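## Task

Carry the blue rack holding tubes from the counter to the desk and the empty yellow rack from the desk to the counter, passing through the self-closing door. At the end both racks stand upright, each tube sits fully seated in a hole of the blue rack, and the door is closed. No rack or tube may ever touch the floor. Either or both robots may be used. Finish by releasing everything and backing away, with no robot toppled or left leaning.

## Robot and tools

Robots: two identical Hello Robot Stretch 4 units, r1 and r2. Each has an omni-wheel base, a mast with a lift, an arm that telescopes straight out forward, a three-joint wrist (yaw, pitch, roll) and a two-finger gripper. Each robot is about 1.6 m tall; its base rim lies within 0.23 m of its base origin. Each carries four cameras: <name>_head_camera, <name>_head_left_camera, <name>_head_right_camera (fisheye) and <name>_wrist_camera.

Frames: the base frame has its origin on the floor below the base centre, x ahead, y to the left, z up. hand_pose (a point between the open fingertips) is printed in this frame and may be somewhat off. The odometry frame is the base frame as it was when the scene began. Each robot reports in its own frames, so only pictures, lidar_m and wrist_depth_mm reveal where the two robots are relative to one another.

execute_actions: argument "actions" is a list holding one action or nothing (empty list = just report state and pictures). An action is an object keyed "r1" and/or "r2". Per robot you may give "base", "joints", both, plus optional "pace" and "contact_limits"; or only "end_of_arm". Everything in one action starts at the same moment.
- base: exactly one key, each a relative offset from where the base last reported itself: translate_m (metres, forward positive, -2 to 2, no turning), strafe_m (metres sideways, left positive, -2 to 2), rotate_rad (radians in place, counter-clockwise seen from above positive, -3.2 to 3.2).
- joints: absolute targets by name, any subset: lift_m 0 to 1.2 m; arm_m 0 to 0.55 m extension; wrist_yaw_rad -1.134 to 4.276 (0 points forward, positive turns left, 3.14 stowed backward, beyond 3.4 the arm may block it); wrist_pitch_rad -1.117 to 4.259 (0 level, 1.57 pointing down); wrist_roll_rad -1.117 to 4.259 (0 puts fingers level; positive turns clockwise viewed from behind); gripper_m -0.038 to 0.141 m fingertip gap (negative squeezes fingers together). Targets beyond range are clipped and noted; other bad values or unknown keys reject the whole call.
- pace: "slow", "default", "fast", "max" (base up to 0.1/0.3/0.4/0.6 m/s and 1/2/3/4 rad/s; a raised lift above 0.2 m lowers these caps).
- contact_limits: {"arm_m": value from 0 (gentlest) to 0.75 (firmest)}; default 0.5.
- end_of_arm: "enable_torque" revives wrist or gripper motors that shut down.
"cameras": list of camera names or "all"; omitted/null means all, [] means none. Pictures come in the order given on the "pictures" line.

wait: {"seconds": 0 to 10}; commands nothing new, returns state and pictures.
zoom_image: {"camera": name, "region": [x0, y0, x1, y1]} in pixels of that camera's latest full picture, top-left origin, at most 504 by 504.
finished_scene: {"scene": current scene number}; final, reports success and gives the next task.

Reading results: base_status and joint_status describe how each commanded motion ended. "done" for the base only means the wheels rotated as ordered (slip included). "off_target" means it stopped short and may still push. "contact_stop_at_<key>" means it hit something; lift, arm or wheels may go slack (a slack lift can sag under load, slack wheels may roll). "limit_stop_at_tilt" means a lean above 6 degrees; drive parts go slack until it straightens. "limit_stop_at_own_body" means a self-collision guard fired, often with the wrist pitched up below -0.2 and rolled; move away from the body. "torque_fault" means a wrist/gripper motor went limp; send enable_torque. on_its_own lists things not commanded this call; "held at" is a target, not a position. Joints or bases omitted from an action may keep pushing toward earlier targets unseen. lidar_m: 12 distances in metres, 30-degree sectors starting straight ahead and going counter-clockwise (4th left, 7th behind, 10th right); "-" means nothing seen or closer than 0.25 m; it misses glass and thin legs, sees table tops and the other robot. wrist_depth_mm: 7x7 grid of depths in mm (100 to 2000), row by row from top left. base_odometry counts wheel turns; if turned_by_wheels and turned_by_imu differ by over about 0.1 rad, the heading is off by roughly that gap. base_tilt is in degrees (forward and right positive) with a fixed bias of up to about 1.5. motor_effort is percent of maximum, bracket shows the action's peak; a raised rest effort hints at a load or a push; for wheels, positive turns the base right.

Gripping: command a gap smaller than the object; smaller squeezes harder and pulls it toward the wrist. Neither the reading nor "done" proves a grasp; look for a clear gripper effort change and check images. Fingertips stuck on a surface can be freed by raising the lift.

Cautions: never let the two robots press together; once bases touch, any further drive is a hard press. Travel of the two robots can differ by about 3 cm per metre, so a shared load can be strained and tip a robot. Do not turn or drive carrying over 1 kg with arm_m above 0.2, especially at fast paces; avoid strong, high pushes or pulls. A level gripper holding over about 2 kg can fault. Avoid drops, slams and hard hits; keep racks and tubes off the floor. To unfold at a scene's start, send lift_m 0.4 with wrist_yaw_rad 0 together. Camera calibrations are approximate; poses depend on joint readings.

Each tool is called after "Request:" in YAML: its name, and indented under it one key for each argument.

## Session

Request:
execute_actions:
  actions: []

Scene clock: 0.00 s.
r1.base_odometry: x=+0.000 y=+0.000 heading=+0.000 (m, m, rad; r1's odometry frame)
r1.turned_by_wheels: +0.000 (rad since the last result)
r1.turned_by_imu: +0.000 (rad since the last result)
r1.base_tilt: forward=+0.1 right=+0.0 (deg)
r1.lidar_m: 1.16 1.17 1.36 1.20 1.19 1.46 0.94 0.96 0.90 0.80 0.80 1.01
r1.base_status: not commanded
r1.joint_positions: lift_m=+0.201 arm_m=-0.001 wrist_yaw_rad=+3.109 wrist_pitch_rad=-0.015 wrist_roll_rad=-0.014 gripper_m=+0.057
r1.joint_status: not commanded
r1.motor_effort: lift_m=+20 arm_m=+0 wrist_yaw_rad=-1 wrist_pitch_rad=-7 wrist_roll_rad=+0 gripper_m=-2 wheel_0=+0 wheel_1=+1 wheel_2=+0 (%)
r1.hand_pose: x=-0.1155 y=+0.0968 z=+0.3832 quat_wxyz=(+0.016, +0.007, -0.007, +1.000) (m; r1's base frame)
r1.wrist_depth_mm: - 137 - - - 1756 1336 / - 125 - - - 1756 1336 / - 127 187 - - 1756 1336 / 135 138 - - - 1808 1336 / 1060 - - - - 1756 1308 / 1025 1336 194 1397 197 1397 1182 / 891 904 976 - 917 904 946
r2.base_odometry: x=+0.000 y=+0.000 heading=+0.000 (m, m, rad; r2's odometry frame)
r2.turned_by_wheels: +0.000 (rad since the last result)
r2.turned_by_imu: +0.000 (rad since the last result)
r2.base_tilt: forward=+0.1 right=-0.6 (deg)
r2.lidar_m: 1.89 1.94 1.66 1.51 1.09 0.71 0.66 0.71 0.92 1.55 1.58 1.94
r2.base_status: not commanded
r2.joint_positions: lift_m=+0.129 arm_m=+0.000 wrist_yaw_rad=+3.172 wrist_pitch_rad=+0.002 wrist_roll_rad=+0.020 gripper_m=+0.057
r2.joint_status: not commanded
r2.motor_effort: lift_m=+21 arm_m=-1 wrist_yaw_rad=+2 wrist_pitch_rad=-6 wrist_roll_rad=-1 gripper_m=-1 wheel_0=+0 wheel_1=+0 wheel_2=+0 (%)
r2.hand_pose: x=-0.1197 y=+0.0785 z=+0.3062 quat_wxyz=(-0.015, -0.001, +0.010, +1.000) (m; r2's base frame)
r2.wrist_depth_mm: - - 138 809 820 820 820 / - - 138 820 820 831 854 / - 112 139 820 820 842 831 / 143 140 193 831 809 842 842 / 213 809 809 820 831 831 831 / 213 809 198 809 212 831 831 / 213 300 750 - 768 715 788
pictures: r1_head_camera, r1_head_left_camera, r1_head_right_camera, r1_wrist_camera, r2_head_camera, r2_head_left_camera, r2_head_right_camera, r2_wrist_camera
Images, in order (width x height): r1_head_camera 420x560, r1_head_left_camera 420x672, r1_head_right_camera 420x672, r1_wrist_camera 616x392, r2_head_camera 420x560, r2_head_left_camera 420x672, r2_head_right_camera 420x672, r2_wrist_camera 616x392.

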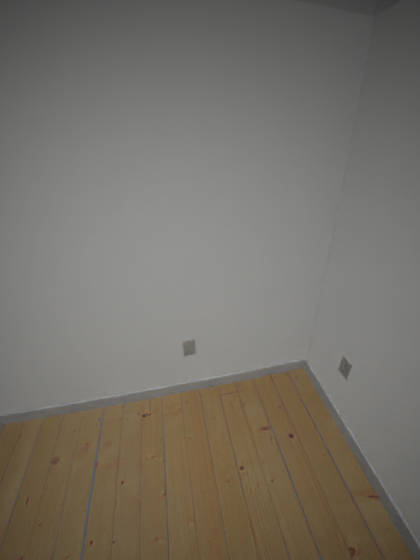

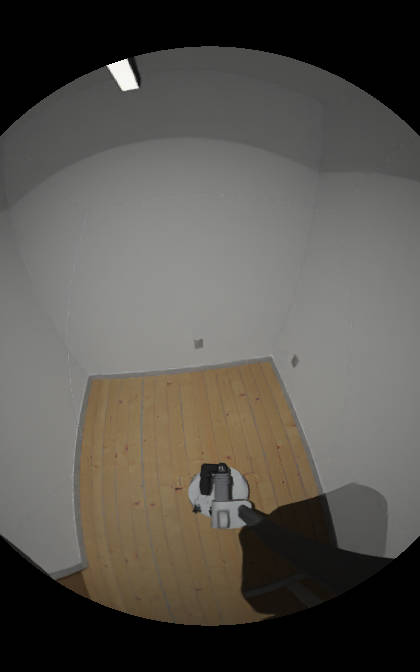

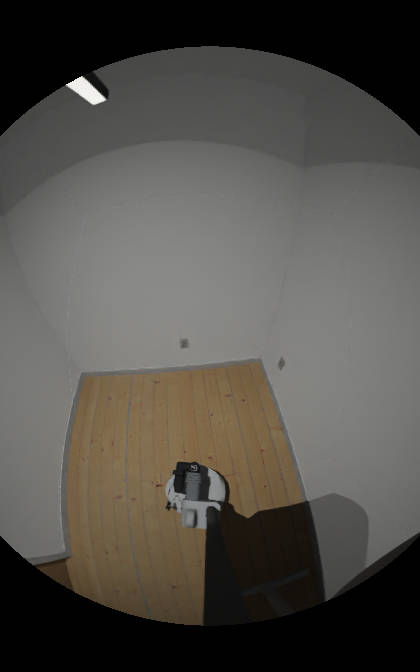

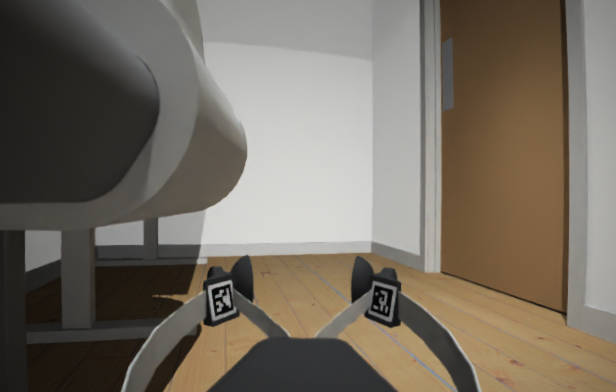

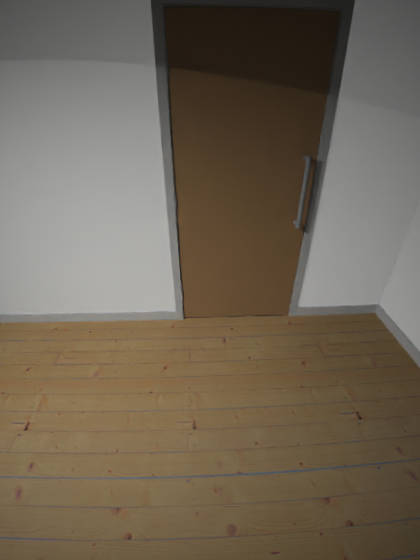

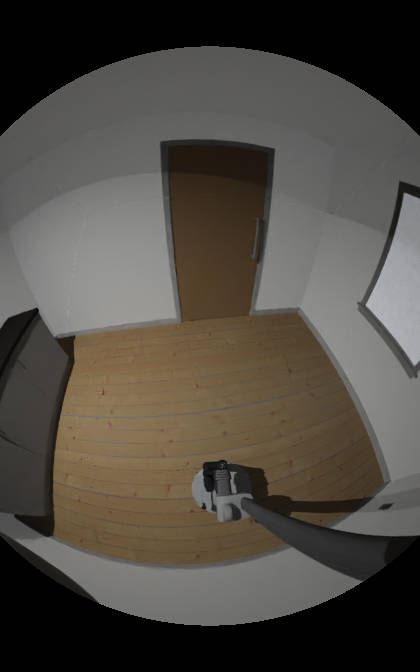

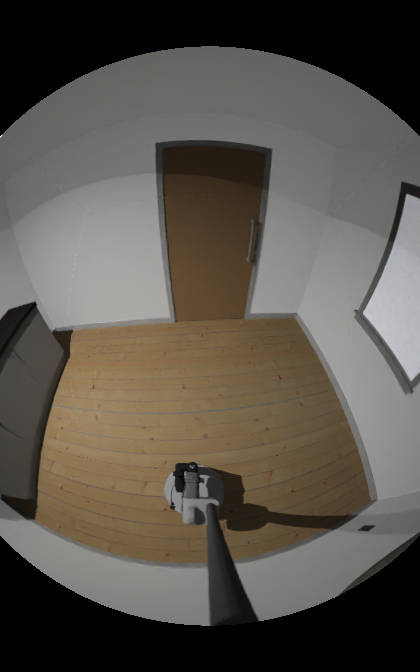

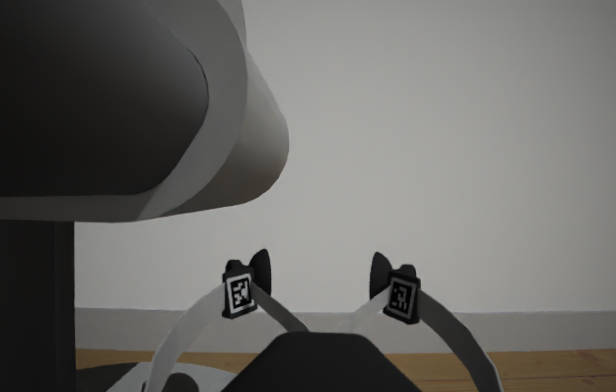

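Request:
execute_actions:
  actions:
    - {"r1":{"base":{"rotate_rad":-2.6},"joints":{"lift_m":0.4},"pace":"fast"},"r2":{"base":{"rotate_rad":1.5},"joints":{"lift_m":0.4},"pace":"fast"}}
  cameras: ["r1_head_camera","r1_head_left_camera","r2_head_camera","r2_head_left_camera"]

Scene clock: 5.17 s.
r1.base_odometry: x=+0.000 y=+0.000 heading=-2.600 (m, m, rad; r1's odometry frame)
r1.turned_by_wheels: -2.600 (rad since the last result)
r1.turned_by_imu: -2.652 (rad since the last result)
r1.base_tilt: forward=+0.1 right=+0.0 (deg)
r1.lidar_m: 0.94 0.88 0.79 0.81 1.00 1.15 1.18 1.34 1.20 1.21 1.60 0.94
r1.base_status: done
r1.joint_positions: lift_m=+0.400 arm_m=-0.001 wrist_yaw_rad=+3.109 wrist_pitch_rad=-0.015 wrist_roll_rad=-0.014 gripper_m=+0.057
r1.joint_status: all done
r1.motor_effort: lift_m=+22(27) arm_m=+0(0) wrist_yaw_rad=+0(2) wrist_pitch_rad=-5(6) wrist_roll_rad=-1(0) gripper_m=-2(1) wheel_0=+0(6) wheel_1=-1(13) wheel_2=-1(10) (%)
r1.hand_pose: x=-0.1155 y=+0.0969 z=+0.5824 quat_wxyz=(+0.016, +0.007, -0.007, +1.000) (m; r1's base frame)
r1.wrist_depth_mm: - 137 1366 1308 1205 1138 1060 / - 125 1366 1308 1229 1138 1060 / - 127 186 1308 1205 1138 1060 / 135 137 1397 1336 1229 1138 1060 / 1281 1537 1397 1308 1205 1118 1078 / 1308 1537 193 1308 197 1118 1078 / 1255 1336 1366 - 1205 1098 1060
r2.base_odometry: x=+0.000 y=+0.000 heading=+1.500 (m, m, rad; r2's odometry frame)
r2.turned_by_wheels: +1.500 (rad since the last result)
r2.turned_by_imu: +1.475 (rad since the last result)
r2.base_tilt: forward=+0.1 right=-0.6 (deg)
r2.lidar_m: 1.52 1.19 0.73 0.66 0.68 0.86 1.56 1.57 1.97 1.89 1.89 1.71
r2.base_status: done
r2.joint_positions: lift_m=+0.400 arm_m=+0.000 wrist_yaw_rad=+3.172 wrist_pitch_rad=+0.002 wrist_roll_rad=+0.020 gripper_m=+0.057
r2.joint_status: all done
r2.motor_effort: lift_m=+23(26) arm_m=-1(1) wrist_yaw_rad=+2(3) wrist_pitch_rad=-7(7) wrist_roll_rad=-1(1) gripper_m=-7(4) wheel_0=+0(8) wheel_1=+0(6) wheel_2=+1(7) (%)
r2.hand_pose: x=-0.1197 y=+0.0785 z=+0.5774 quat_wxyz=(-0.015, -0.001, +0.010, +1.000) (m; r2's base frame)
r2.wrist_depth_mm: - - 138 1756 1756 1078 788 / - - 138 1661 1756 1078 809 / - 112 139 1756 1756 1078 798 / 143 141 193 1708 1756 1078 788 / 213 1661 1708 1756 1618 1078 778 / 215 1618 196 1708 213 1008 778 / 214 1281 1336 - 1366 946 768
pictures: r1_head_camera, r1_head_left_camera, r2_head_camera, r2_head_left_camera
Images, in order (width x height): r1_head_camera 420x560, r1_head_left_camera 420x672, r2_head_camera 420x560, r2_head_left_camera 420x672.

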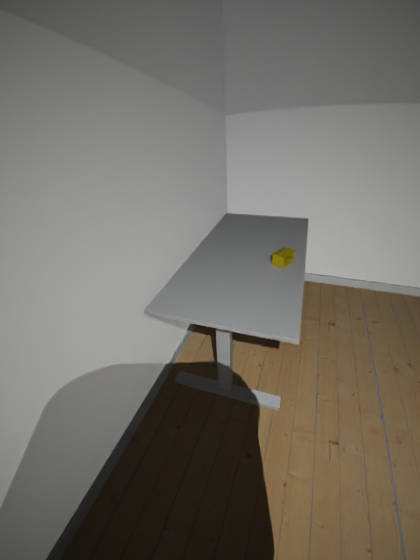

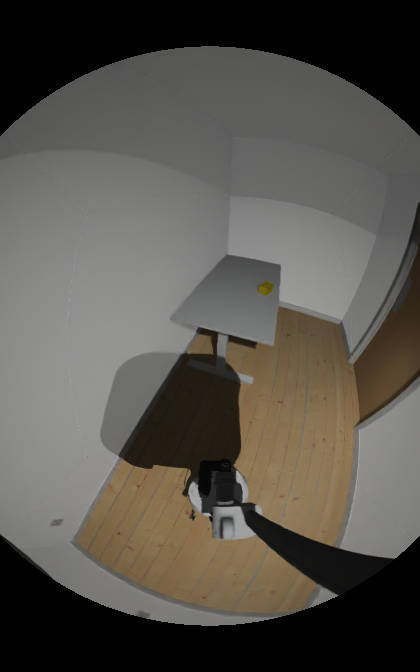

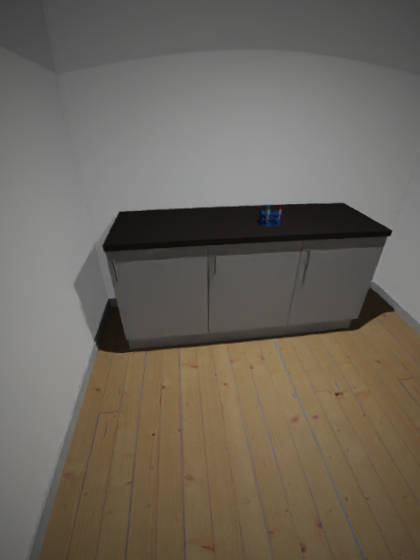

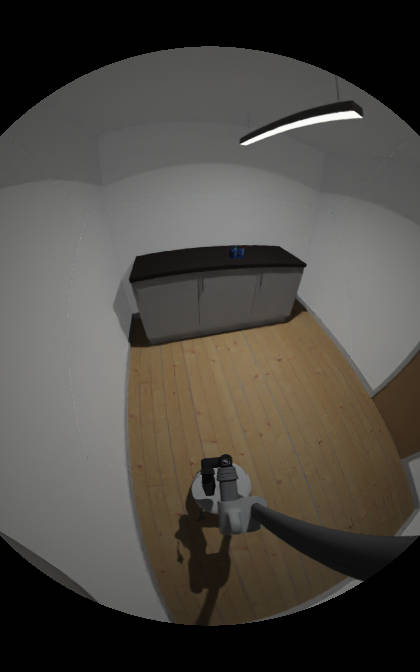

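Request:
zoom_image:
  camera: "r2_head_camera"
  region: [230,185,310,245]

Request:
zoom_image:
  camera: "r1_head_camera"
  region: [240,225,320,285]

Region (230, 185, 310, 245) of r2_head_camera's 420x560 image, scaled by 6.300, with more detail than that image has; it fills the top 378 rows of this view, and the rest is white.

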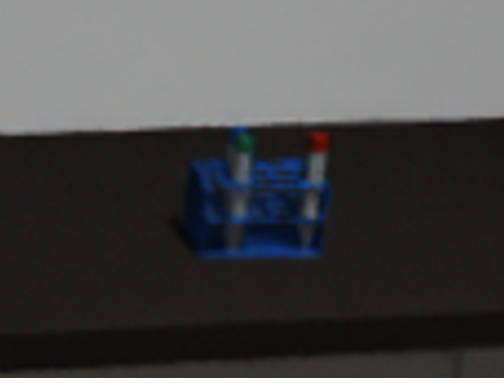

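Region (240, 225, 320, 285) of r1_head_camera's 420x560 image, scaled by 6.300, with more detail than that image has; it fills the top 378 rows of this view, and the rest is white.

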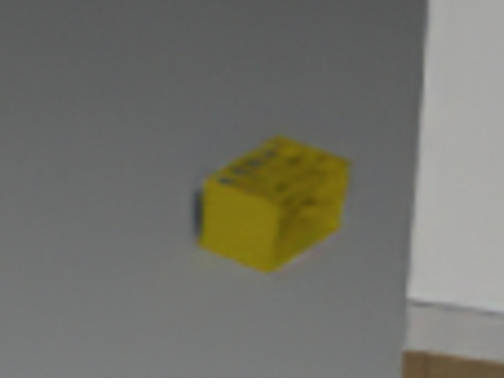

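Request:
execute_actions:
  actions:
    - {"r1":{"base":{"rotate_rad":1.22},"joints":{"wrist_yaw_rad":0},"pace":"fast"},"r2":{"base":{"rotate_rad":0.178},"joints":{"wrist_yaw_rad":0},"pace":"fast"}}
  cameras: []

Request:
execute_actions:
  actions:
    - {"r1":{"base":{"translate_m":-0.45},"joints":{"wrist_pitch_rad":1.57,"gripper_m":0.13},"pace":"fast"},"r2":{"base":{"strafe_m":-0.65},"joints":{"wrist_pitch_rad":1.57,"gripper_m":0.13},"pace":"fast"}}
  cameras: []

Request:
execute_actions:
  actions:
    - {"r1":{"base":{"strafe_m":-1.55},"joints":{"lift_m":1.1},"pace":"fast"},"r2":{"base":{"translate_m":1.1},"joints":{"lift_m":1.2},"pace":"fast"}}
  cameras: ["r1_head_camera","r1_wrist_camera","r2_head_camera","r2_wrist_camera"]

Scene clock: 35.77 s.
r1.base_odometry: x=+0.000 y=+0.000 heading=-1.380 (m, m, rad; r1's odometry frame)
r1.turned_by_wheels: +1.220 (rad since the last result)
r1.turned_by_imu: +1.245 (rad since the last result)
r1.base_tilt: forward=+0.1 right=+0.0 (deg)
r1.lidar_m: 0.80 0.84 1.17 1.16 1.21 1.25 1.20 1.26 1.87 0.94 0.98 0.84
r1.base_status: done
r1.joint_positions: lift_m=+0.400 arm_m=-0.001 wrist_yaw_rad=+0.000 wrist_pitch_rad=-0.015 wrist_roll_rad=-0.014 gripper_m=+0.057
r1.joint_status: all done
r1.motor_effort: lift_m=+21(22) arm_m=+0(1) wrist_yaw_rad=-1(8) wrist_pitch_rad=-6(6) wrist_roll_rad=-1(1) gripper_m=-2(2) wheel_0=-1(10) wheel_1=+0(8) wheel_2=+0(12) (%)
r1.hand_pose: x=+0.4584 y=-0.0873 z=+0.5825 quat_wxyz=(+1.000, -0.007, -0.008, +0.000) (m; r1's base frame)
r1.wrist_depth_mm: 574 574 580 574 580 580 580 / 580 574 574 580 580 580 580 / 574 574 580 574 580 580 585 / 580 580 580 574 574 580 580 / 574 580 585 585 585 580 580 / 574 580 193 585 197 580 574 / 574 574 580 - 574 580 580
r2.base_odometry: x=+0.000 y=+0.000 heading=+1.678 (m, m, rad; r2's odometry frame)
r2.turned_by_wheels: +0.178 (rad since the last result)
r2.turned_by_imu: +0.176 (rad since the last result)
r2.base_tilt: forward=+0.1 right=-0.6 (deg)
r2.lidar_m: 1.52 0.96 0.70 0.67 0.70 1.02 1.55 1.64 1.98 1.92 1.98 1.59
r2.base_status: done
r2.joint_positions: lift_m=+0.400 arm_m=+0.000 wrist_yaw_rad=+0.000 wrist_pitch_rad=+0.002 wrist_roll_rad=+0.020 gripper_m=+0.057
r2.joint_status: all done
r2.motor_effort: lift_m=+23(23) arm_m=-1(1) wrist_yaw_rad=+1(5) wrist_pitch_rad=-7(7) wrist_roll_rad=-1(1) gripper_m=-1(6) wheel_0=+0(6) wheel_1=+0(6) wheel_2=+0(6) (%)
r2.hand_pose: x=+0.4598 y=-0.0873 z=+0.5774 quat_wxyz=(+1.000, +0.010, +0.001, +0.000) (m; r2's base frame)
r2.wrist_depth_mm: 1025 1464 1983 1921 1921 1863 1921 / 1025 1499 1921 1921 1921 1921 1921 / 1025 1499 1366 1308 1308 1308 1308 / 1025 1499 1366 1336 1336 1308 1281 / 1042 1499 1366 1336 1308 1336 1281 / 1042 1499 196 1366 212 1336 1336 / 1025 1255 1281 - 1308 1255 1397
pictures: none
No camera images: the call's "cameras" was empty. Leave "cameras" out to get every camera's image.

Scene clock: 38.63 s.
r1.base_odometry: x=-0.085 y=+0.442 heading=-1.381 (m, m, rad; r1's odometry frame)
r1.turned_by_wheels: +0.000 (rad since the last result)
r1.turned_by_imu: +0.000 (rad since the last result)
r1.base_tilt: forward=+0.1 right=+0.0 (deg)
r1.lidar_m: 1.25 1.32 1.22 1.17 1.06 0.79 0.75 0.79 1.09 1.80 1.04 1.30
r1.base_status: done
r1.joint_positions: lift_m=+0.400 arm_m=-0.001 wrist_yaw_rad=+0.000 wrist_pitch_rad=+1.570 wrist_roll_rad=-0.014 gripper_m=+0.130
r1.joint_status: all done
r1.motor_effort: lift_m=+21(21) arm_m=+0(1) wrist_yaw_rad=+0(2) wrist_pitch_rad=+1(4) wrist_roll_rad=-1(1) gripper_m=+0(1) wheel_0=+0(8) wheel_1=-1(9) wheel_2=-1(11) (%)
r1.hand_pose: x=+0.1702 y=-0.0874 z=+0.2896 quat_wxyz=(+0.707, -0.005, +0.707, +0.005) (m; r1's base frame)
r1.wrist_depth_mm: 504 504 508 508 512 512 517 / 504 508 508 508 512 512 517 / 504 508 517 508 517 512 517 / 508 508 508 512 512 517 517 / 508 301 298 301 517 517 521 / 301 298 300 301 301 521 521 / 298 298 300 - 317 521 525
r2.base_odometry: x=+0.646 y=+0.070 heading=+1.678 (m, m, rad; r2's odometry frame)
r2.turned_by_wheels: +0.000 (rad since the last result)
r2.turned_by_imu: +0.002 (rad since the last result)
r2.base_tilt: forward=+0.1 right=-0.6 (deg)
r2.lidar_m: 1.49 1.58 1.38 1.30 1.38 1.62 1.56 1.66 1.31 1.26 1.32 1.59
r2.base_status: done
r2.joint_positions: lift_m=+0.400 arm_m=+0.000 wrist_yaw_rad=+0.000 wrist_pitch_rad=+1.570 wrist_roll_rad=+0.020 gripper_m=+0.130
r2.joint_status: all done
r2.motor_effort: lift_m=+23(23) arm_m=-1(1) wrist_yaw_rad=+2(1) wrist_pitch_rad=+0(7) wrist_roll_rad=-1(1) gripper_m=+1(5) wheel_0=-1(10) wheel_1=+1(10) wheel_2=+0(0) (%)
r2.hand_pose: x=+0.1716 y=-0.0874 z=+0.2895 quat_wxyz=(+0.707, +0.007, +0.707, -0.007) (m; r2's base frame)
r2.wrist_depth_mm: 530 521 517 517 512 508 504 / 525 521 521 517 508 512 504 / 525 525 521 517 512 508 504 / 530 530 521 521 517 508 512 / 525 317 307 306 517 508 504 / 530 310 306 304 304 508 517 / 312 309 306 - 312 508 508
pictures: none
No camera images: the call's "cameras" was empty. Leave "cameras" out to get every camera's image.

Scene clock: 43.67 s.
r1.base_odometry: x=-1.607 y=+0.149 heading=-1.380 (m, m, rad; r1's odometry frame)
r1.turned_by_wheels: +0.000 (rad since the last result)
r1.turned_by_imu: +0.000 (rad since the last result)
r1.base_tilt: forward=+0.0 right=+0.0 (deg)
r1.lidar_m: 0.42 0.46 0.62 2.72 1.07 0.88 0.81 0.78 1.08 1.01 0.61 0.46
r1.base_status: done
r1.joint_positions: lift_m=+1.100 arm_m=-0.001 wrist_yaw_rad=+0.000 wrist_pitch_rad=+1.570 wrist_roll_rad=-0.014 gripper_m=+0.130
r1.joint_status: all done
r1.motor_effort: lift_m=+22(27) arm_m=+0(0) wrist_yaw_rad=-2(0) wrist_pitch_rad=+0(0) wrist_roll_rad=+0(1) gripper_m=+0(1) wheel_0=+0(13) wheel_1=+2(13) wheel_2=+0(0) (%)
r1.hand_pose: x=+0.1701 y=-0.0874 z=+0.9896 quat_wxyz=(+0.707, -0.005, +0.707, +0.005) (m; r1's base frame)
r1.wrist_depth_mm: 484 492 488 488 492 496 492 / 1205 1182 1205 1205 1182 1205 1229 / 1205 1182 1182 1229 1205 1229 1229 / 1229 1205 1205 1205 1229 1229 1229 / 1182 1205 976 991 1205 1205 1229 / 1205 1229 1008 1008 1205 1229 1229 / 1205 1205 1205 - 1229 1205 1229
r2.base_odometry: x=+0.528 y=+1.163 heading=+1.678 (m, m, rad; r2's odometry frame)
r2.turned_by_wheels: +0.000 (rad since the last result)
r2.turned_by_imu: +0.001 (rad since the last result)
r2.base_tilt: forward=+0.1 right=-0.6 (deg)
r2.lidar_m: 0.40 0.45 0.61 1.29 1.37 1.93 2.68 1.83 1.30 1.27 0.64 0.43
r2.base_status: done
r2.joint_positions: lift_m=+1.199 arm_m=+0.000 wrist_yaw_rad=+0.000 wrist_pitch_rad=+1.570 wrist_roll_rad=+0.020 gripper_m=+0.130
r2.joint_status: all done
r2.motor_effort: lift_m=+23(25) arm_m=-1(1) wrist_yaw_rad=+2(2) wrist_pitch_rad=-1(0) wrist_roll_rad=-1(1) gripper_m=+0(1) wheel_0=-1(6) wheel_1=-1(6) wheel_2=+1(11) (%)
r2.hand_pose: x=+0.1715 y=-0.0874 z=+1.0886 quat_wxyz=(+0.707, +0.007, +0.707, -0.007) (m; r2's base frame)
r2.wrist_depth_mm: 559 544 539 535 525 521 539 / 831 842 842 820 809 788 768 / 1366 1336 1336 1308 1308 1308 1336 / 1366 1366 1336 1336 1336 1281 1308 / 1366 1308 1118 1098 1336 1308 1308 / 1336 1336 1336 1118 1308 1308 1308 / 1366 1336 1336 - 1308 1336 1281
pictures: r1_head_camera, r1_wrist_camera, r2_head_camera, r2_wrist_camera
camera_calibration (this result's frames):
r1_wrist_camera: T_world_to_cam=[[0.0384644, -0.999216, 0.00935683, -0.113901], [-0.999195, -0.0385668, -0.0110277, 0.233426], [0.0113799, -0.00892513, -0.999895, 1.21222], [0, 0, 0, 1]] pos_world=[0.223825, -0.0939898, 1.21574]
r2_wrist_camera: T_world_to_cam=[[-0.00578191, -0.999239, -0.0385733, -0.0335424], [-0.999878, 0.00521739, 0.0147197, 0.207927], [-0.0145072, 0.0386537, -0.999147, 1.32262], [0, 0, 0, 1]] pos_world=[0.226895, -0.0857259, 1.31714]
Images, in order (width x height): r1_head_camera 420x560, r1_wrist_camera 616x392, r2_head_camera 420x560, r2_wrist_camera 616x392.

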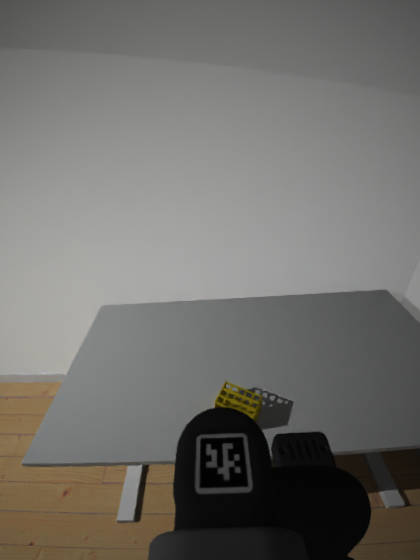

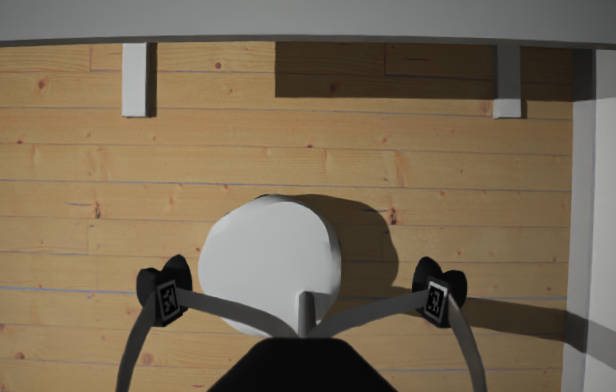

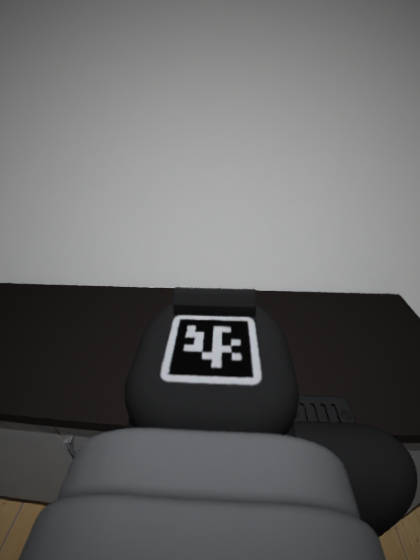

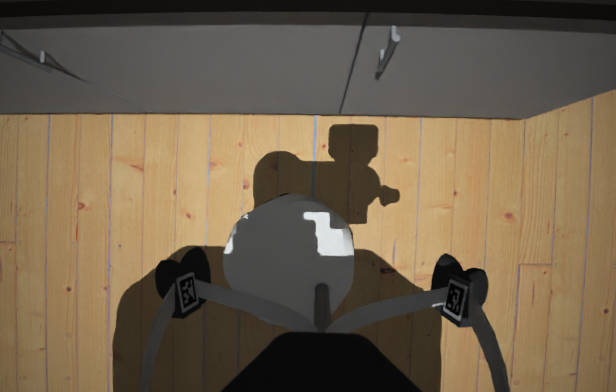

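Request:
execute_actions:
  actions:
    - {"r1":{"joints":{"arm_m":0.3},"pace":"fast"},"r2":{"joints":{"arm_m":0.26},"pace":"fast"}}
  cameras: ["r1_wrist_camera","r2_wrist_camera"]

Scene clock: 47.40 s.
r1.base_odometry: x=-1.607 y=+0.149 heading=-1.380 (m, m, rad; r1's odometry frame)
r1.turned_by_wheels: +0.000 (rad since the last result)
r1.turned_by_imu: +0.000 (rad since the last result)
r1.base_tilt: forward=+0.1 right=+0.0 (deg)
r1.lidar_m: 0.43 0.45 0.61 2.72 1.08 0.89 0.81 0.79 1.09 1.03 0.65 0.45
r1.base_status: not commanded
r1.joint_positions: lift_m=+1.100 arm_m=+0.299 wrist_yaw_rad=+0.000 wrist_pitch_rad=+1.570 wrist_roll_rad=-0.014 gripper_m=+0.130
r1.joint_status: all done
r1.motor_effort: lift_m=+22(22) arm_m=+6(6) wrist_yaw_rad=+0(2) wrist_pitch_rad=+1(0) wrist_roll_rad=+0(1) gripper_m=+0(1) wheel_0=+0(0) wheel_1=+3(3) wheel_2=+0(0) (%)
r1.hand_pose: x=+0.4703 y=-0.0874 z=+0.9896 quat_wxyz=(+0.707, -0.005, +0.707, +0.005) (m; r1's base frame)
r1.wrist_depth_mm: 480 484 488 488 488 488 496 / 484 488 488 492 492 492 492 / 484 488 488 488 492 488 496 / 484 488 488 488 492 496 496 / 488 488 488 492 496 496 1160 / 1205 1205 1008 1060 1229 1229 1229 / 1205 1205 1008 - 1205 1229 1255
r2.base_odometry: x=+0.528 y=+1.163 heading=+1.678 (m, m, rad; r2's odometry frame)
r2.turned_by_wheels: +0.000 (rad since the last result)
r2.turned_by_imu: +0.001 (rad since the last result)
r2.base_tilt: forward=+0.1 right=-0.6 (deg)
r2.lidar_m: 0.41 0.44 0.62 1.29 1.38 1.91 2.68 1.82 1.32 1.26 0.62 0.44
r2.base_status: not commanded
r2.joint_positions: lift_m=+1.199 arm_m=+0.259 wrist_yaw_rad=+0.000 wrist_pitch_rad=+1.570 wrist_roll_rad=+0.020 gripper_m=+0.130
r2.joint_status: all done
r2.motor_effort: lift_m=+23(23) arm_m=+5(4) wrist_yaw_rad=+2(1) wrist_pitch_rad=+1(0) wrist_roll_rad=-1(1) gripper_m=+0(1) wheel_0=-1(1) wheel_1=-1(1) wheel_2=+1(1) (%)
r2.hand_pose: x=+0.4303 y=-0.0874 z=+1.0886 quat_wxyz=(+0.707, +0.007, +0.707, -0.007) (m; r2's base frame)
r2.wrist_depth_mm: 410 404 329 402 399 397 394 / 410 407 404 402 399 394 394 / 413 407 402 404 402 402 397 / 413 410 404 404 399 402 394 / 1366 1336 1336 1336 1308 1308 1336 / 1336 1366 1118 1138 1308 1308 1308 / 1366 1366 1366 - 1308 1308 1308
pictures: r1_wrist_camera, r2_wrist_camera
camera_calibration (this result's frames):
r1_wrist_camera: T_world_to_cam=[[0.0387939, -0.999203, 0.00936554, -0.125608], [-0.99918, -0.0388985, -0.0112523, 0.533518], [0.0116076, -0.00892134, -0.999893, 1.2087], [0, 0, 0, 1]] pos_world=[0.523924, -0.0939719, 1.21575]
r2_wrist_camera: T_world_to_cam=[[-0.00552118, -0.99924, -0.0385746, -0.0321572], [-0.999883, 0.00496509, 0.0144969, 0.466863], [-0.0142944, 0.0386501, -0.999151, 1.32629], [0, 0, 0, 1]] pos_world=[0.485589, -0.0857119, 1.31715]
Images, in order (width x height): r1_wrist_camera 616x392, r2_wrist_camera 616x392.

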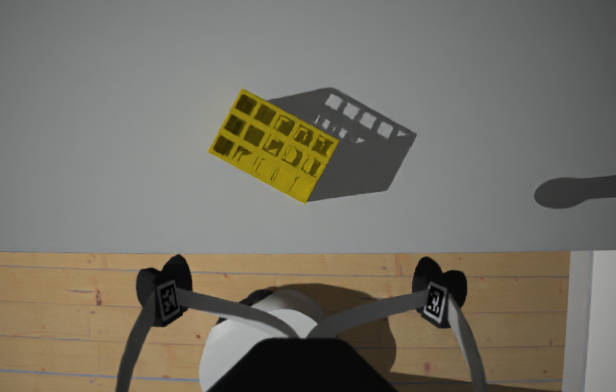

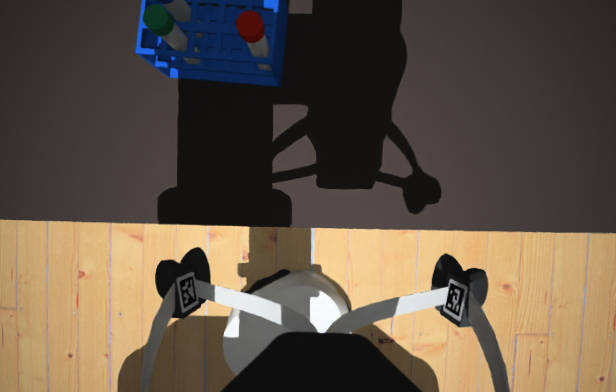

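Request:
execute_actions:
  actions:
    - {"r1":{"base":{"strafe_m":0.024},"joints":{"arm_m":0.41,"wrist_roll_rad":-1.09,"lift_m":1.0}},"r2":{"base":{"strafe_m":0.10},"joints":{"arm_m":0.34}}}
  cameras: ["r1_wrist_camera","r2_wrist_camera"]

Scene clock: 55.73 s.
r1.base_odometry: x=-1.583 y=+0.153 heading=-1.380 (m, m, rad; r1's odometry frame)
r1.turned_by_wheels: +0.000 (rad since the last result)
r1.turned_by_imu: +0.000 (rad since the last result)
r1.base_tilt: forward=+0.1 right=+0.0 (deg)
r1.lidar_m: 0.42 0.45 0.60 2.70 1.09 0.87 0.86 0.81 1.10 1.04 0.63 0.46
r1.base_status: done
r1.joint_positions: lift_m=+1.000 arm_m=+0.409 wrist_yaw_rad=+0.000 wrist_pitch_rad=+1.570 wrist_roll_rad=-1.090 gripper_m=+0.130
r1.joint_status: all done
r1.motor_effort: lift_m=+17(25) arm_m=+6(5) wrist_yaw_rad=-1(1) wrist_pitch_rad=+1(1) wrist_roll_rad=-2(7) gripper_m=+0(0) wheel_0=+0(8) wheel_1=-1(9) wheel_2=+0(1) (%)
r1.hand_pose: x=+0.5802 y=-0.0874 z=+0.8899 quat_wxyz=(+0.605, -0.367, +0.604, +0.366) (m; r1's base frame)
r1.wrist_depth_mm: 1098 389 389 392 392 392 392 / 1118 389 392 392 389 389 389 / 1118 392 392 394 392 392 389 / 1118 904 394 389 394 392 392 / 904 904 392 389 392 389 394 / 904 891 394 345 394 394 392 / 917 1118 1118 - 394 392 392
r2.base_odometry: x=+0.429 y=+1.153 heading=+1.678 (m, m, rad; r2's odometry frame)
r2.turned_by_wheels: +0.000 (rad since the last result)
r2.turned_by_imu: +0.001 (rad since the last result)
r2.base_tilt: forward=+0.1 right=-0.6 (deg)
r2.lidar_m: 0.40 0.44 0.61 1.18 1.26 1.78 2.67 1.96 1.42 1.38 0.61 0.44
r2.base_status: done
r2.joint_positions: lift_m=+1.199 arm_m=+0.339 wrist_yaw_rad=+0.000 wrist_pitch_rad=+1.570 wrist_roll_rad=+0.020 gripper_m=+0.130
r2.joint_status: all done
r2.motor_effort: lift_m=+23(23) arm_m=+5(5) wrist_yaw_rad=+2(2) wrist_pitch_rad=+0(1) wrist_roll_rad=-2(2) gripper_m=+1(2) wheel_0=+2(8) wheel_1=+0(7) wheel_2=+0(1) (%)
r2.hand_pose: x=+0.5102 y=-0.0874 z=+1.0886 quat_wxyz=(+0.707, +0.007, +0.707, -0.007) (m; r2's base frame)
r2.wrist_depth_mm: 410 407 404 402 397 397 392 / 410 407 404 329 397 394 394 / 413 410 407 364 399 399 394 / 415 410 404 404 399 397 394 / 413 410 407 407 404 399 399 / 1336 1336 407 407 402 399 1308 / 1366 1336 1336 - 1308 1336 1308
pictures: r1_wrist_camera, r2_wrist_camera
camera_calibration (this result's frames):
r1_wrist_camera: T_world_to_cam=[[0.89766, -0.440571, 0.0101899, -0.579195], [-0.440471, -0.897703, -0.0107143, 0.242539], [0.013868, 0.00512947, -0.999891, 1.10772], [0, 0, 0, 1]] pos_world=[0.61139, -0.0431308, 1.1161]
r2_wrist_camera: T_world_to_cam=[[-0.00565196, -0.99924, -0.0385738, -0.0316498], [-0.99988, 0.00509075, 0.0146317, 0.546667], [-0.0144242, 0.0386519, -0.999149, 1.32749], [0, 0, 0, 1]] pos_world=[0.565571, -0.0857189, 1.31714]
Images, in order (width x height): r1_wrist_camera 616x392, r2_wrist_camera 616x392.

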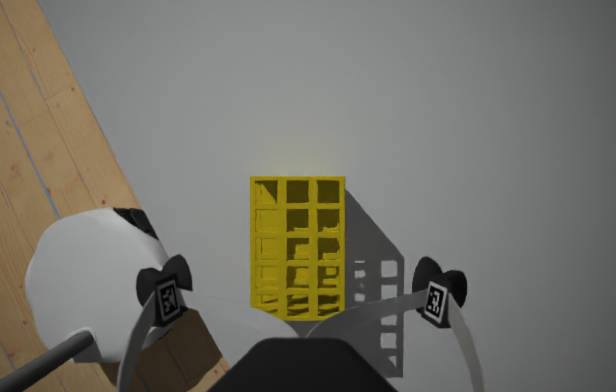

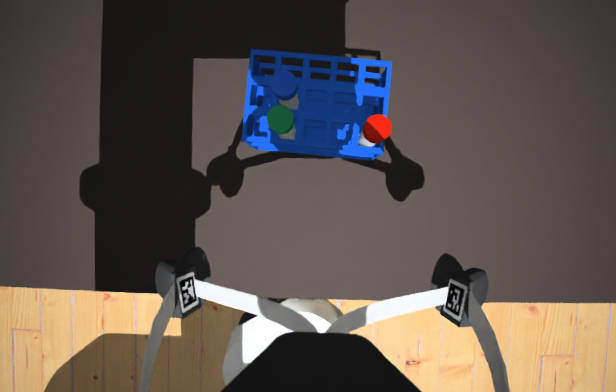

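Request:
execute_actions:
  actions:
    - {"r1":{"joints":{"lift_m":0.91}},"r2":{"base":{"strafe_m":-0.009},"joints":{"arm_m":0.474,"wrist_roll_rad":1.65}}}
  cameras: ["r1_wrist_camera","r2_wrist_camera","r1_head_camera"]

Scene clock: 67.03 s.
r1.base_odometry: x=-1.583 y=+0.153 heading=-1.380 (m, m, rad; r1's odometry frame)
r1.turned_by_wheels: +0.000 (rad since the last result)
r1.turned_by_imu: +0.000 (rad since the last result)
r1.base_tilt: forward=+0.1 right=-0.1 (deg)
r1.lidar_m: 0.43 0.45 0.62 2.70 1.09 0.88 0.84 0.80 1.10 1.04 0.64 0.47
r1.base_status: not commanded
r1.joint_positions: lift_m=+0.910 arm_m=+0.409 wrist_yaw_rad=+0.000 wrist_pitch_rad=+1.570 wrist_roll_rad=-1.090 gripper_m=+0.130
r1.joint_status: all done
r1.motor_effort: lift_m=+17(19) arm_m=+6(6) wrist_yaw_rad=-1(1) wrist_pitch_rad=+1(0) wrist_roll_rad=-1(1) gripper_m=+0(0) wheel_0=+1(0) wheel_1=-1(1) wheel_2=+0(0) (%)
r1.hand_pose: x=+0.5803 y=-0.0874 z=+0.7999 quat_wxyz=(+0.605, -0.367, +0.604, +0.366) (m; r1's base frame)
r1.wrist_depth_mm: 301 301 301 301 301 301 300 / 303 303 303 303 300 300 301 / 1025 303 303 301 301 300 300 / 1025 303 303 227 301 301 301 / 798 303 303 263 300 301 300 / 809 809 227 227 226 301 301 / 809 820 304 - 301 301 303
r2.base_odometry: x=+0.438 y=+1.154 heading=+1.678 (m, m, rad; r2's odometry frame)
r2.turned_by_wheels: +0.000 (rad since the last result)
r2.turned_by_imu: +0.001 (rad since the last result)
r2.base_tilt: forward=+0.0 right=-0.6 (deg)
r2.lidar_m: 0.41 0.44 0.61 1.20 1.26 1.77 2.68 1.94 1.43 1.36 0.60 0.44
r2.base_status: done
r2.joint_positions: lift_m=+1.199 arm_m=+0.473 wrist_yaw_rad=+0.000 wrist_pitch_rad=+1.570 wrist_roll_rad=+1.650 gripper_m=+0.130
r2.joint_status: all done
r2.motor_effort: lift_m=+23(23) arm_m=+5(6) wrist_yaw_rad=+2(2) wrist_pitch_rad=+0(0) wrist_roll_rad=+0(5) gripper_m=-1(1) wheel_0=+0(7) wheel_1=-1(6) wheel_2=+0(0) (%)
r2.hand_pose: x=+0.6442 y=-0.0874 z=+1.0886 quat_wxyz=(+0.480, +0.519, +0.480, -0.519) (m; r2's base frame)
r2.wrist_depth_mm: 413 404 404 399 399 399 1281 / 413 407 402 402 399 399 1308 / 407 407 404 402 402 402 1308 / 413 410 407 402 399 397 1078 / 413 407 404 366 402 399 1098 / 415 407 407 327 404 399 1308 / 413 410 407 - 404 402 1336
pictures: r1_head_camera, r1_wrist_camera, r2_wrist_camera
camera_calibration (this result's frames):
r1_wrist_camera: T_world_to_cam=[[0.897661, -0.440569, 0.0101899, -0.57828], [-0.440469, -0.897704, -0.0107143, 0.241574], [0.013868, 0.0051295, -0.999891, 1.01772], [0, 0, 0, 1]] pos_world=[0.611392, -0.0431308, 1.02609]
r2_wrist_camera: T_world_to_cam=[[-0.997149, 0.0643762, -0.039358, 0.701685], [0.0638096, 0.997842, 0.0154883, 0.0812497], [0.0402702, 0.0129327, -0.999105, 1.2919], [0, 0, 0, 1]] pos_world=[0.642476, -0.142954, 1.3171]
Images, in order (width x height): r1_head_camera 420x560, r1_wrist_camera 616x392, r2_wrist_camera 616x392.

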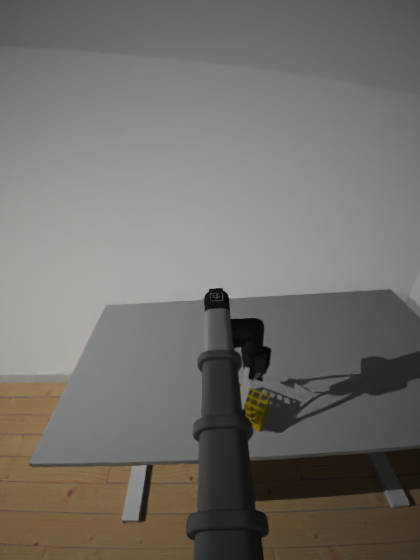

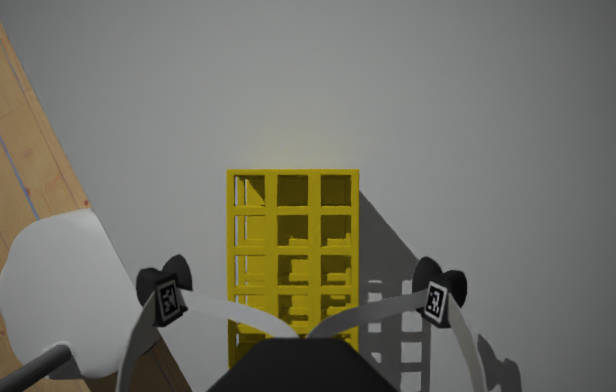

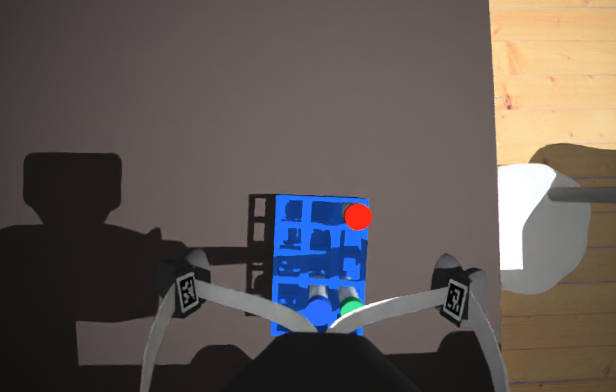

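Request:
execute_actions:
  actions:
    - {"r1":{"joints":{"lift_m":0.888,"gripper_m":0.105}},"r2":{"joints":{"lift_m":1.095,"gripper_m":0.115}}}
  cameras: ["r1_wrist_camera","r2_wrist_camera","r2_head_camera"]

Scene clock: 73.37 s.
r1.base_odometry: x=-1.583 y=+0.153 heading=-1.380 (m, m, rad; r1's odometry frame)
r1.turned_by_wheels: +0.000 (rad since the last result)
r1.turned_by_imu: +0.000 (rad since the last result)
r1.base_tilt: forward=+0.1 right=+0.0 (deg)
r1.lidar_m: 0.43 0.44 0.61 2.71 1.11 0.88 0.83 0.80 1.10 1.04 0.62 0.46
r1.base_status: not commanded
r1.joint_positions: lift_m=+0.888 arm_m=+0.409 wrist_yaw_rad=+0.000 wrist_pitch_rad=+1.570 wrist_roll_rad=-1.090 gripper_m=+0.105
r1.joint_status: all done
r1.motor_effort: lift_m=+17(16) arm_m=+6(6) wrist_yaw_rad=-2(2) wrist_pitch_rad=+1(1) wrist_roll_rad=-1(2) gripper_m=-1(6) wheel_0=+0(0) wheel_1=-1(1) wheel_2=+0(0) (%)
r1.hand_pose: x=+0.5803 y=-0.0874 z=+0.7779 quat_wxyz=(+0.605, -0.367, +0.604, +0.366) (m; r1's base frame)
r1.wrist_depth_mm: 281 279 279 278 279 278 278 / 281 279 281 279 278 279 279 / 279 281 279 279 279 279 279 / 991 281 278 205 281 279 279 / 788 281 278 204 281 279 279 / 798 279 198 204 199 281 279 / 788 798 282 - 279 281 281
r2.base_odometry: x=+0.438 y=+1.154 heading=+1.678 (m, m, rad; r2's odometry frame)
r2.turned_by_wheels: +0.000 (rad since the last result)
r2.turned_by_imu: +0.001 (rad since the last result)
r2.base_tilt: forward=+0.1 right=-0.6 (deg)
r2.lidar_m: 0.41 0.42 0.60 1.19 1.27 1.78 2.68 1.92 1.44 1.33 0.60 0.45
r2.base_status: not commanded
r2.joint_positions: lift_m=+1.095 arm_m=+0.473 wrist_yaw_rad=+0.000 wrist_pitch_rad=+1.570 wrist_roll_rad=+1.650 gripper_m=+0.115
r2.joint_status: all done
r2.motor_effort: lift_m=+18(23) arm_m=+5(5) wrist_yaw_rad=+1(2) wrist_pitch_rad=+0(0) wrist_roll_rad=+0(0) gripper_m=+1(1) wheel_0=+0(0) wheel_1=-1(1) wheel_2=+0(0) (%)
r2.hand_pose: x=+0.6442 y=-0.0874 z=+0.9850 quat_wxyz=(+0.480, +0.519, +0.480, -0.519) (m; r2's base frame)
r2.wrist_depth_mm: 301 300 298 298 296 296 1205 / 304 301 298 298 296 296 1160 / 303 303 300 300 297 297 1182 / 304 303 301 300 297 297 976 / 306 304 301 260 294 297 296 / 306 304 225 224 224 298 297 / 307 306 304 - 300 300 297
pictures: r1_wrist_camera, r2_head_camera, r2_wrist_camera
camera_calibration (this result's frames):
r1_wrist_camera: T_world_to_cam=[[0.897661, -0.440569, 0.0101902, -0.578058], [-0.440468, -0.897704, -0.0107145, 0.241339], [0.0138682, 0.0051295, -0.999891, 0.995737], [0, 0, 0, 1]] pos_world=[0.611393, -0.0431307, 1.0041]
r2_wrist_camera: T_world_to_cam=[[-0.997149, 0.0643829, -0.039358, 0.697611], [0.0638163, 0.997841, 0.0154883, 0.0828496], [0.0402703, 0.0129324, -0.999105, 1.1884], [0, 0, 0, 1]] pos_world=[0.642478, -0.142954, 1.21351]
Images, in order (width x height): r1_wrist_camera 616x392, r2_head_camera 420x560, r2_wrist_camera 616x392.

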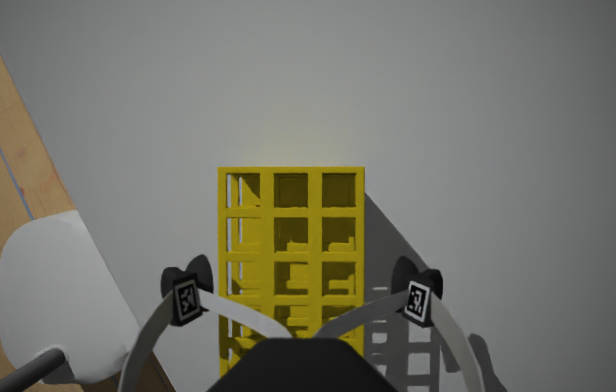

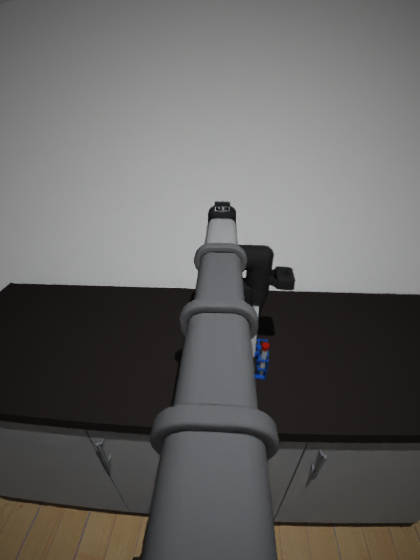

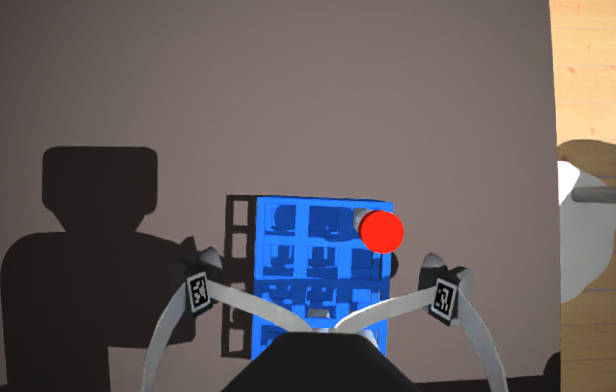

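Request:
execute_actions:
  actions:
    - {"r1":{"joints":{"gripper_m":0.045}},"r2":{"joints":{"lift_m":1.077,"gripper_m":0.10}}}
  cameras: ["r1_wrist_camera","r2_wrist_camera"]

Scene clock: 77.47 s.
r1.base_odometry: x=-1.583 y=+0.153 heading=-1.380 (m, m, rad; r1's odometry frame)
r1.turned_by_wheels: +0.000 (rad since the last result)
r1.turned_by_imu: +0.000 (rad since the last result)
r1.base_tilt: forward=+0.1 right=+0.0 (deg)
r1.lidar_m: 0.43 0.46 0.62 2.70 1.09 0.88 0.84 0.80 1.11 1.06 0.64 0.47
r1.base_status: not commanded
r1.joint_positions: lift_m=+0.888 arm_m=+0.409 wrist_yaw_rad=+0.000 wrist_pitch_rad=+1.570 wrist_roll_rad=-1.090 gripper_m=+0.045
r1.joint_status: all done
r1.motor_effort: lift_m=+17(17) arm_m=+6(6) wrist_yaw_rad=-1(0) wrist_pitch_rad=+0(1) wrist_roll_rad=-1(1) gripper_m=-14(9) wheel_0=+0(0) wheel_1=-1(1) wheel_2=+0(0) (%)
r1.hand_pose: x=+0.5802 y=-0.0874 z=+0.7779 quat_wxyz=(+0.605, -0.367, +0.604, +0.366) (m; r1's base frame)
r1.wrist_depth_mm: 281 279 279 281 278 279 278 / 282 279 279 279 279 279 278 / 282 281 279 281 281 279 279 / 1008 281 279 204 279 281 279 / 778 281 282 205 279 281 279 / 788 282 190 204 192 281 279 / 788 788 282 - 281 281 281
r2.base_odometry: x=+0.438 y=+1.154 heading=+1.678 (m, m, rad; r2's odometry frame)
r2.turned_by_wheels: +0.000 (rad since the last result)
r2.turned_by_imu: +0.001 (rad since the last result)
r2.base_tilt: forward=+0.1 right=-0.6 (deg)
r2.lidar_m: 0.40 0.43 0.63 1.18 1.27 1.76 2.69 1.94 1.42 1.36 0.63 0.43
r2.base_status: not commanded
r2.joint_positions: lift_m=+1.077 arm_m=+0.473 wrist_yaw_rad=+0.000 wrist_pitch_rad=+1.570 wrist_roll_rad=+1.650 gripper_m=+0.100
r2.joint_status: all done
r2.motor_effort: lift_m=+18(18) arm_m=+5(5) wrist_yaw_rad=+2(1) wrist_pitch_rad=+0(0) wrist_roll_rad=+1(0) gripper_m=-1(1) wheel_0=+0(0) wheel_1=-1(1) wheel_2=+0(0) (%)
r2.hand_pose: x=+0.6442 y=-0.0874 z=+0.9670 quat_wxyz=(+0.480, +0.519, +0.480, -0.519) (m; r2's base frame)
r2.wrist_depth_mm: 285 285 281 278 278 276 276 / 285 285 282 281 279 277 276 / 286 285 282 279 281 278 277 / 287 283 282 281 281 279 277 / 286 286 283 241 215 279 278 / 290 287 207 207 206 281 278 / 287 286 286 - 282 279 279
pictures: r1_wrist_camera, r2_wrist_camera
camera_calibration (this result's frames):
r1_wrist_camera: T_world_to_cam=[[0.897688, -0.440517, 0.0100231, -0.577892], [-0.440419, -0.89773, -0.0106324, 0.241221], [0.0136818, 0.00513022, -0.999893, 0.995848], [0, 0, 0, 1]] pos_world=[0.61138, -0.0431289, 1.0041]
r2_wrist_camera: T_world_to_cam=[[-0.997149, 0.064383, -0.039358, 0.696903], [0.0638164, 0.997841, 0.0154883, 0.0831285], [0.0402703, 0.0129324, -0.999105, 1.1704], [0, 0, 0, 1]] pos_world=[0.642479, -0.142954, 1.1955]
Images, in order (width x height): r1_wrist_camera 616x392, r2_wrist_camera 616x392.

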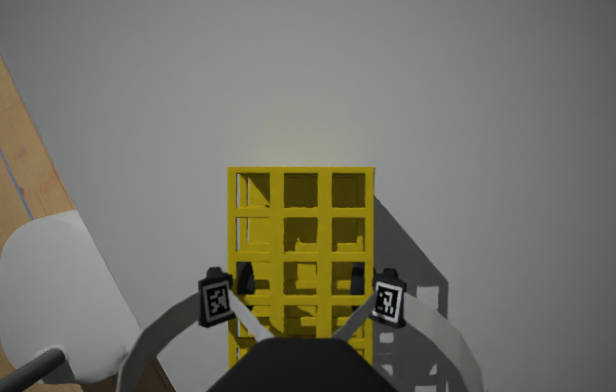

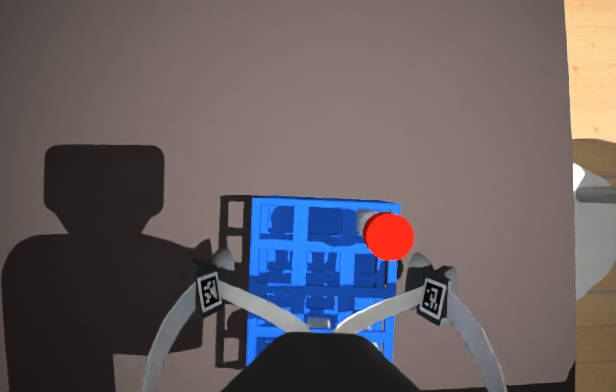

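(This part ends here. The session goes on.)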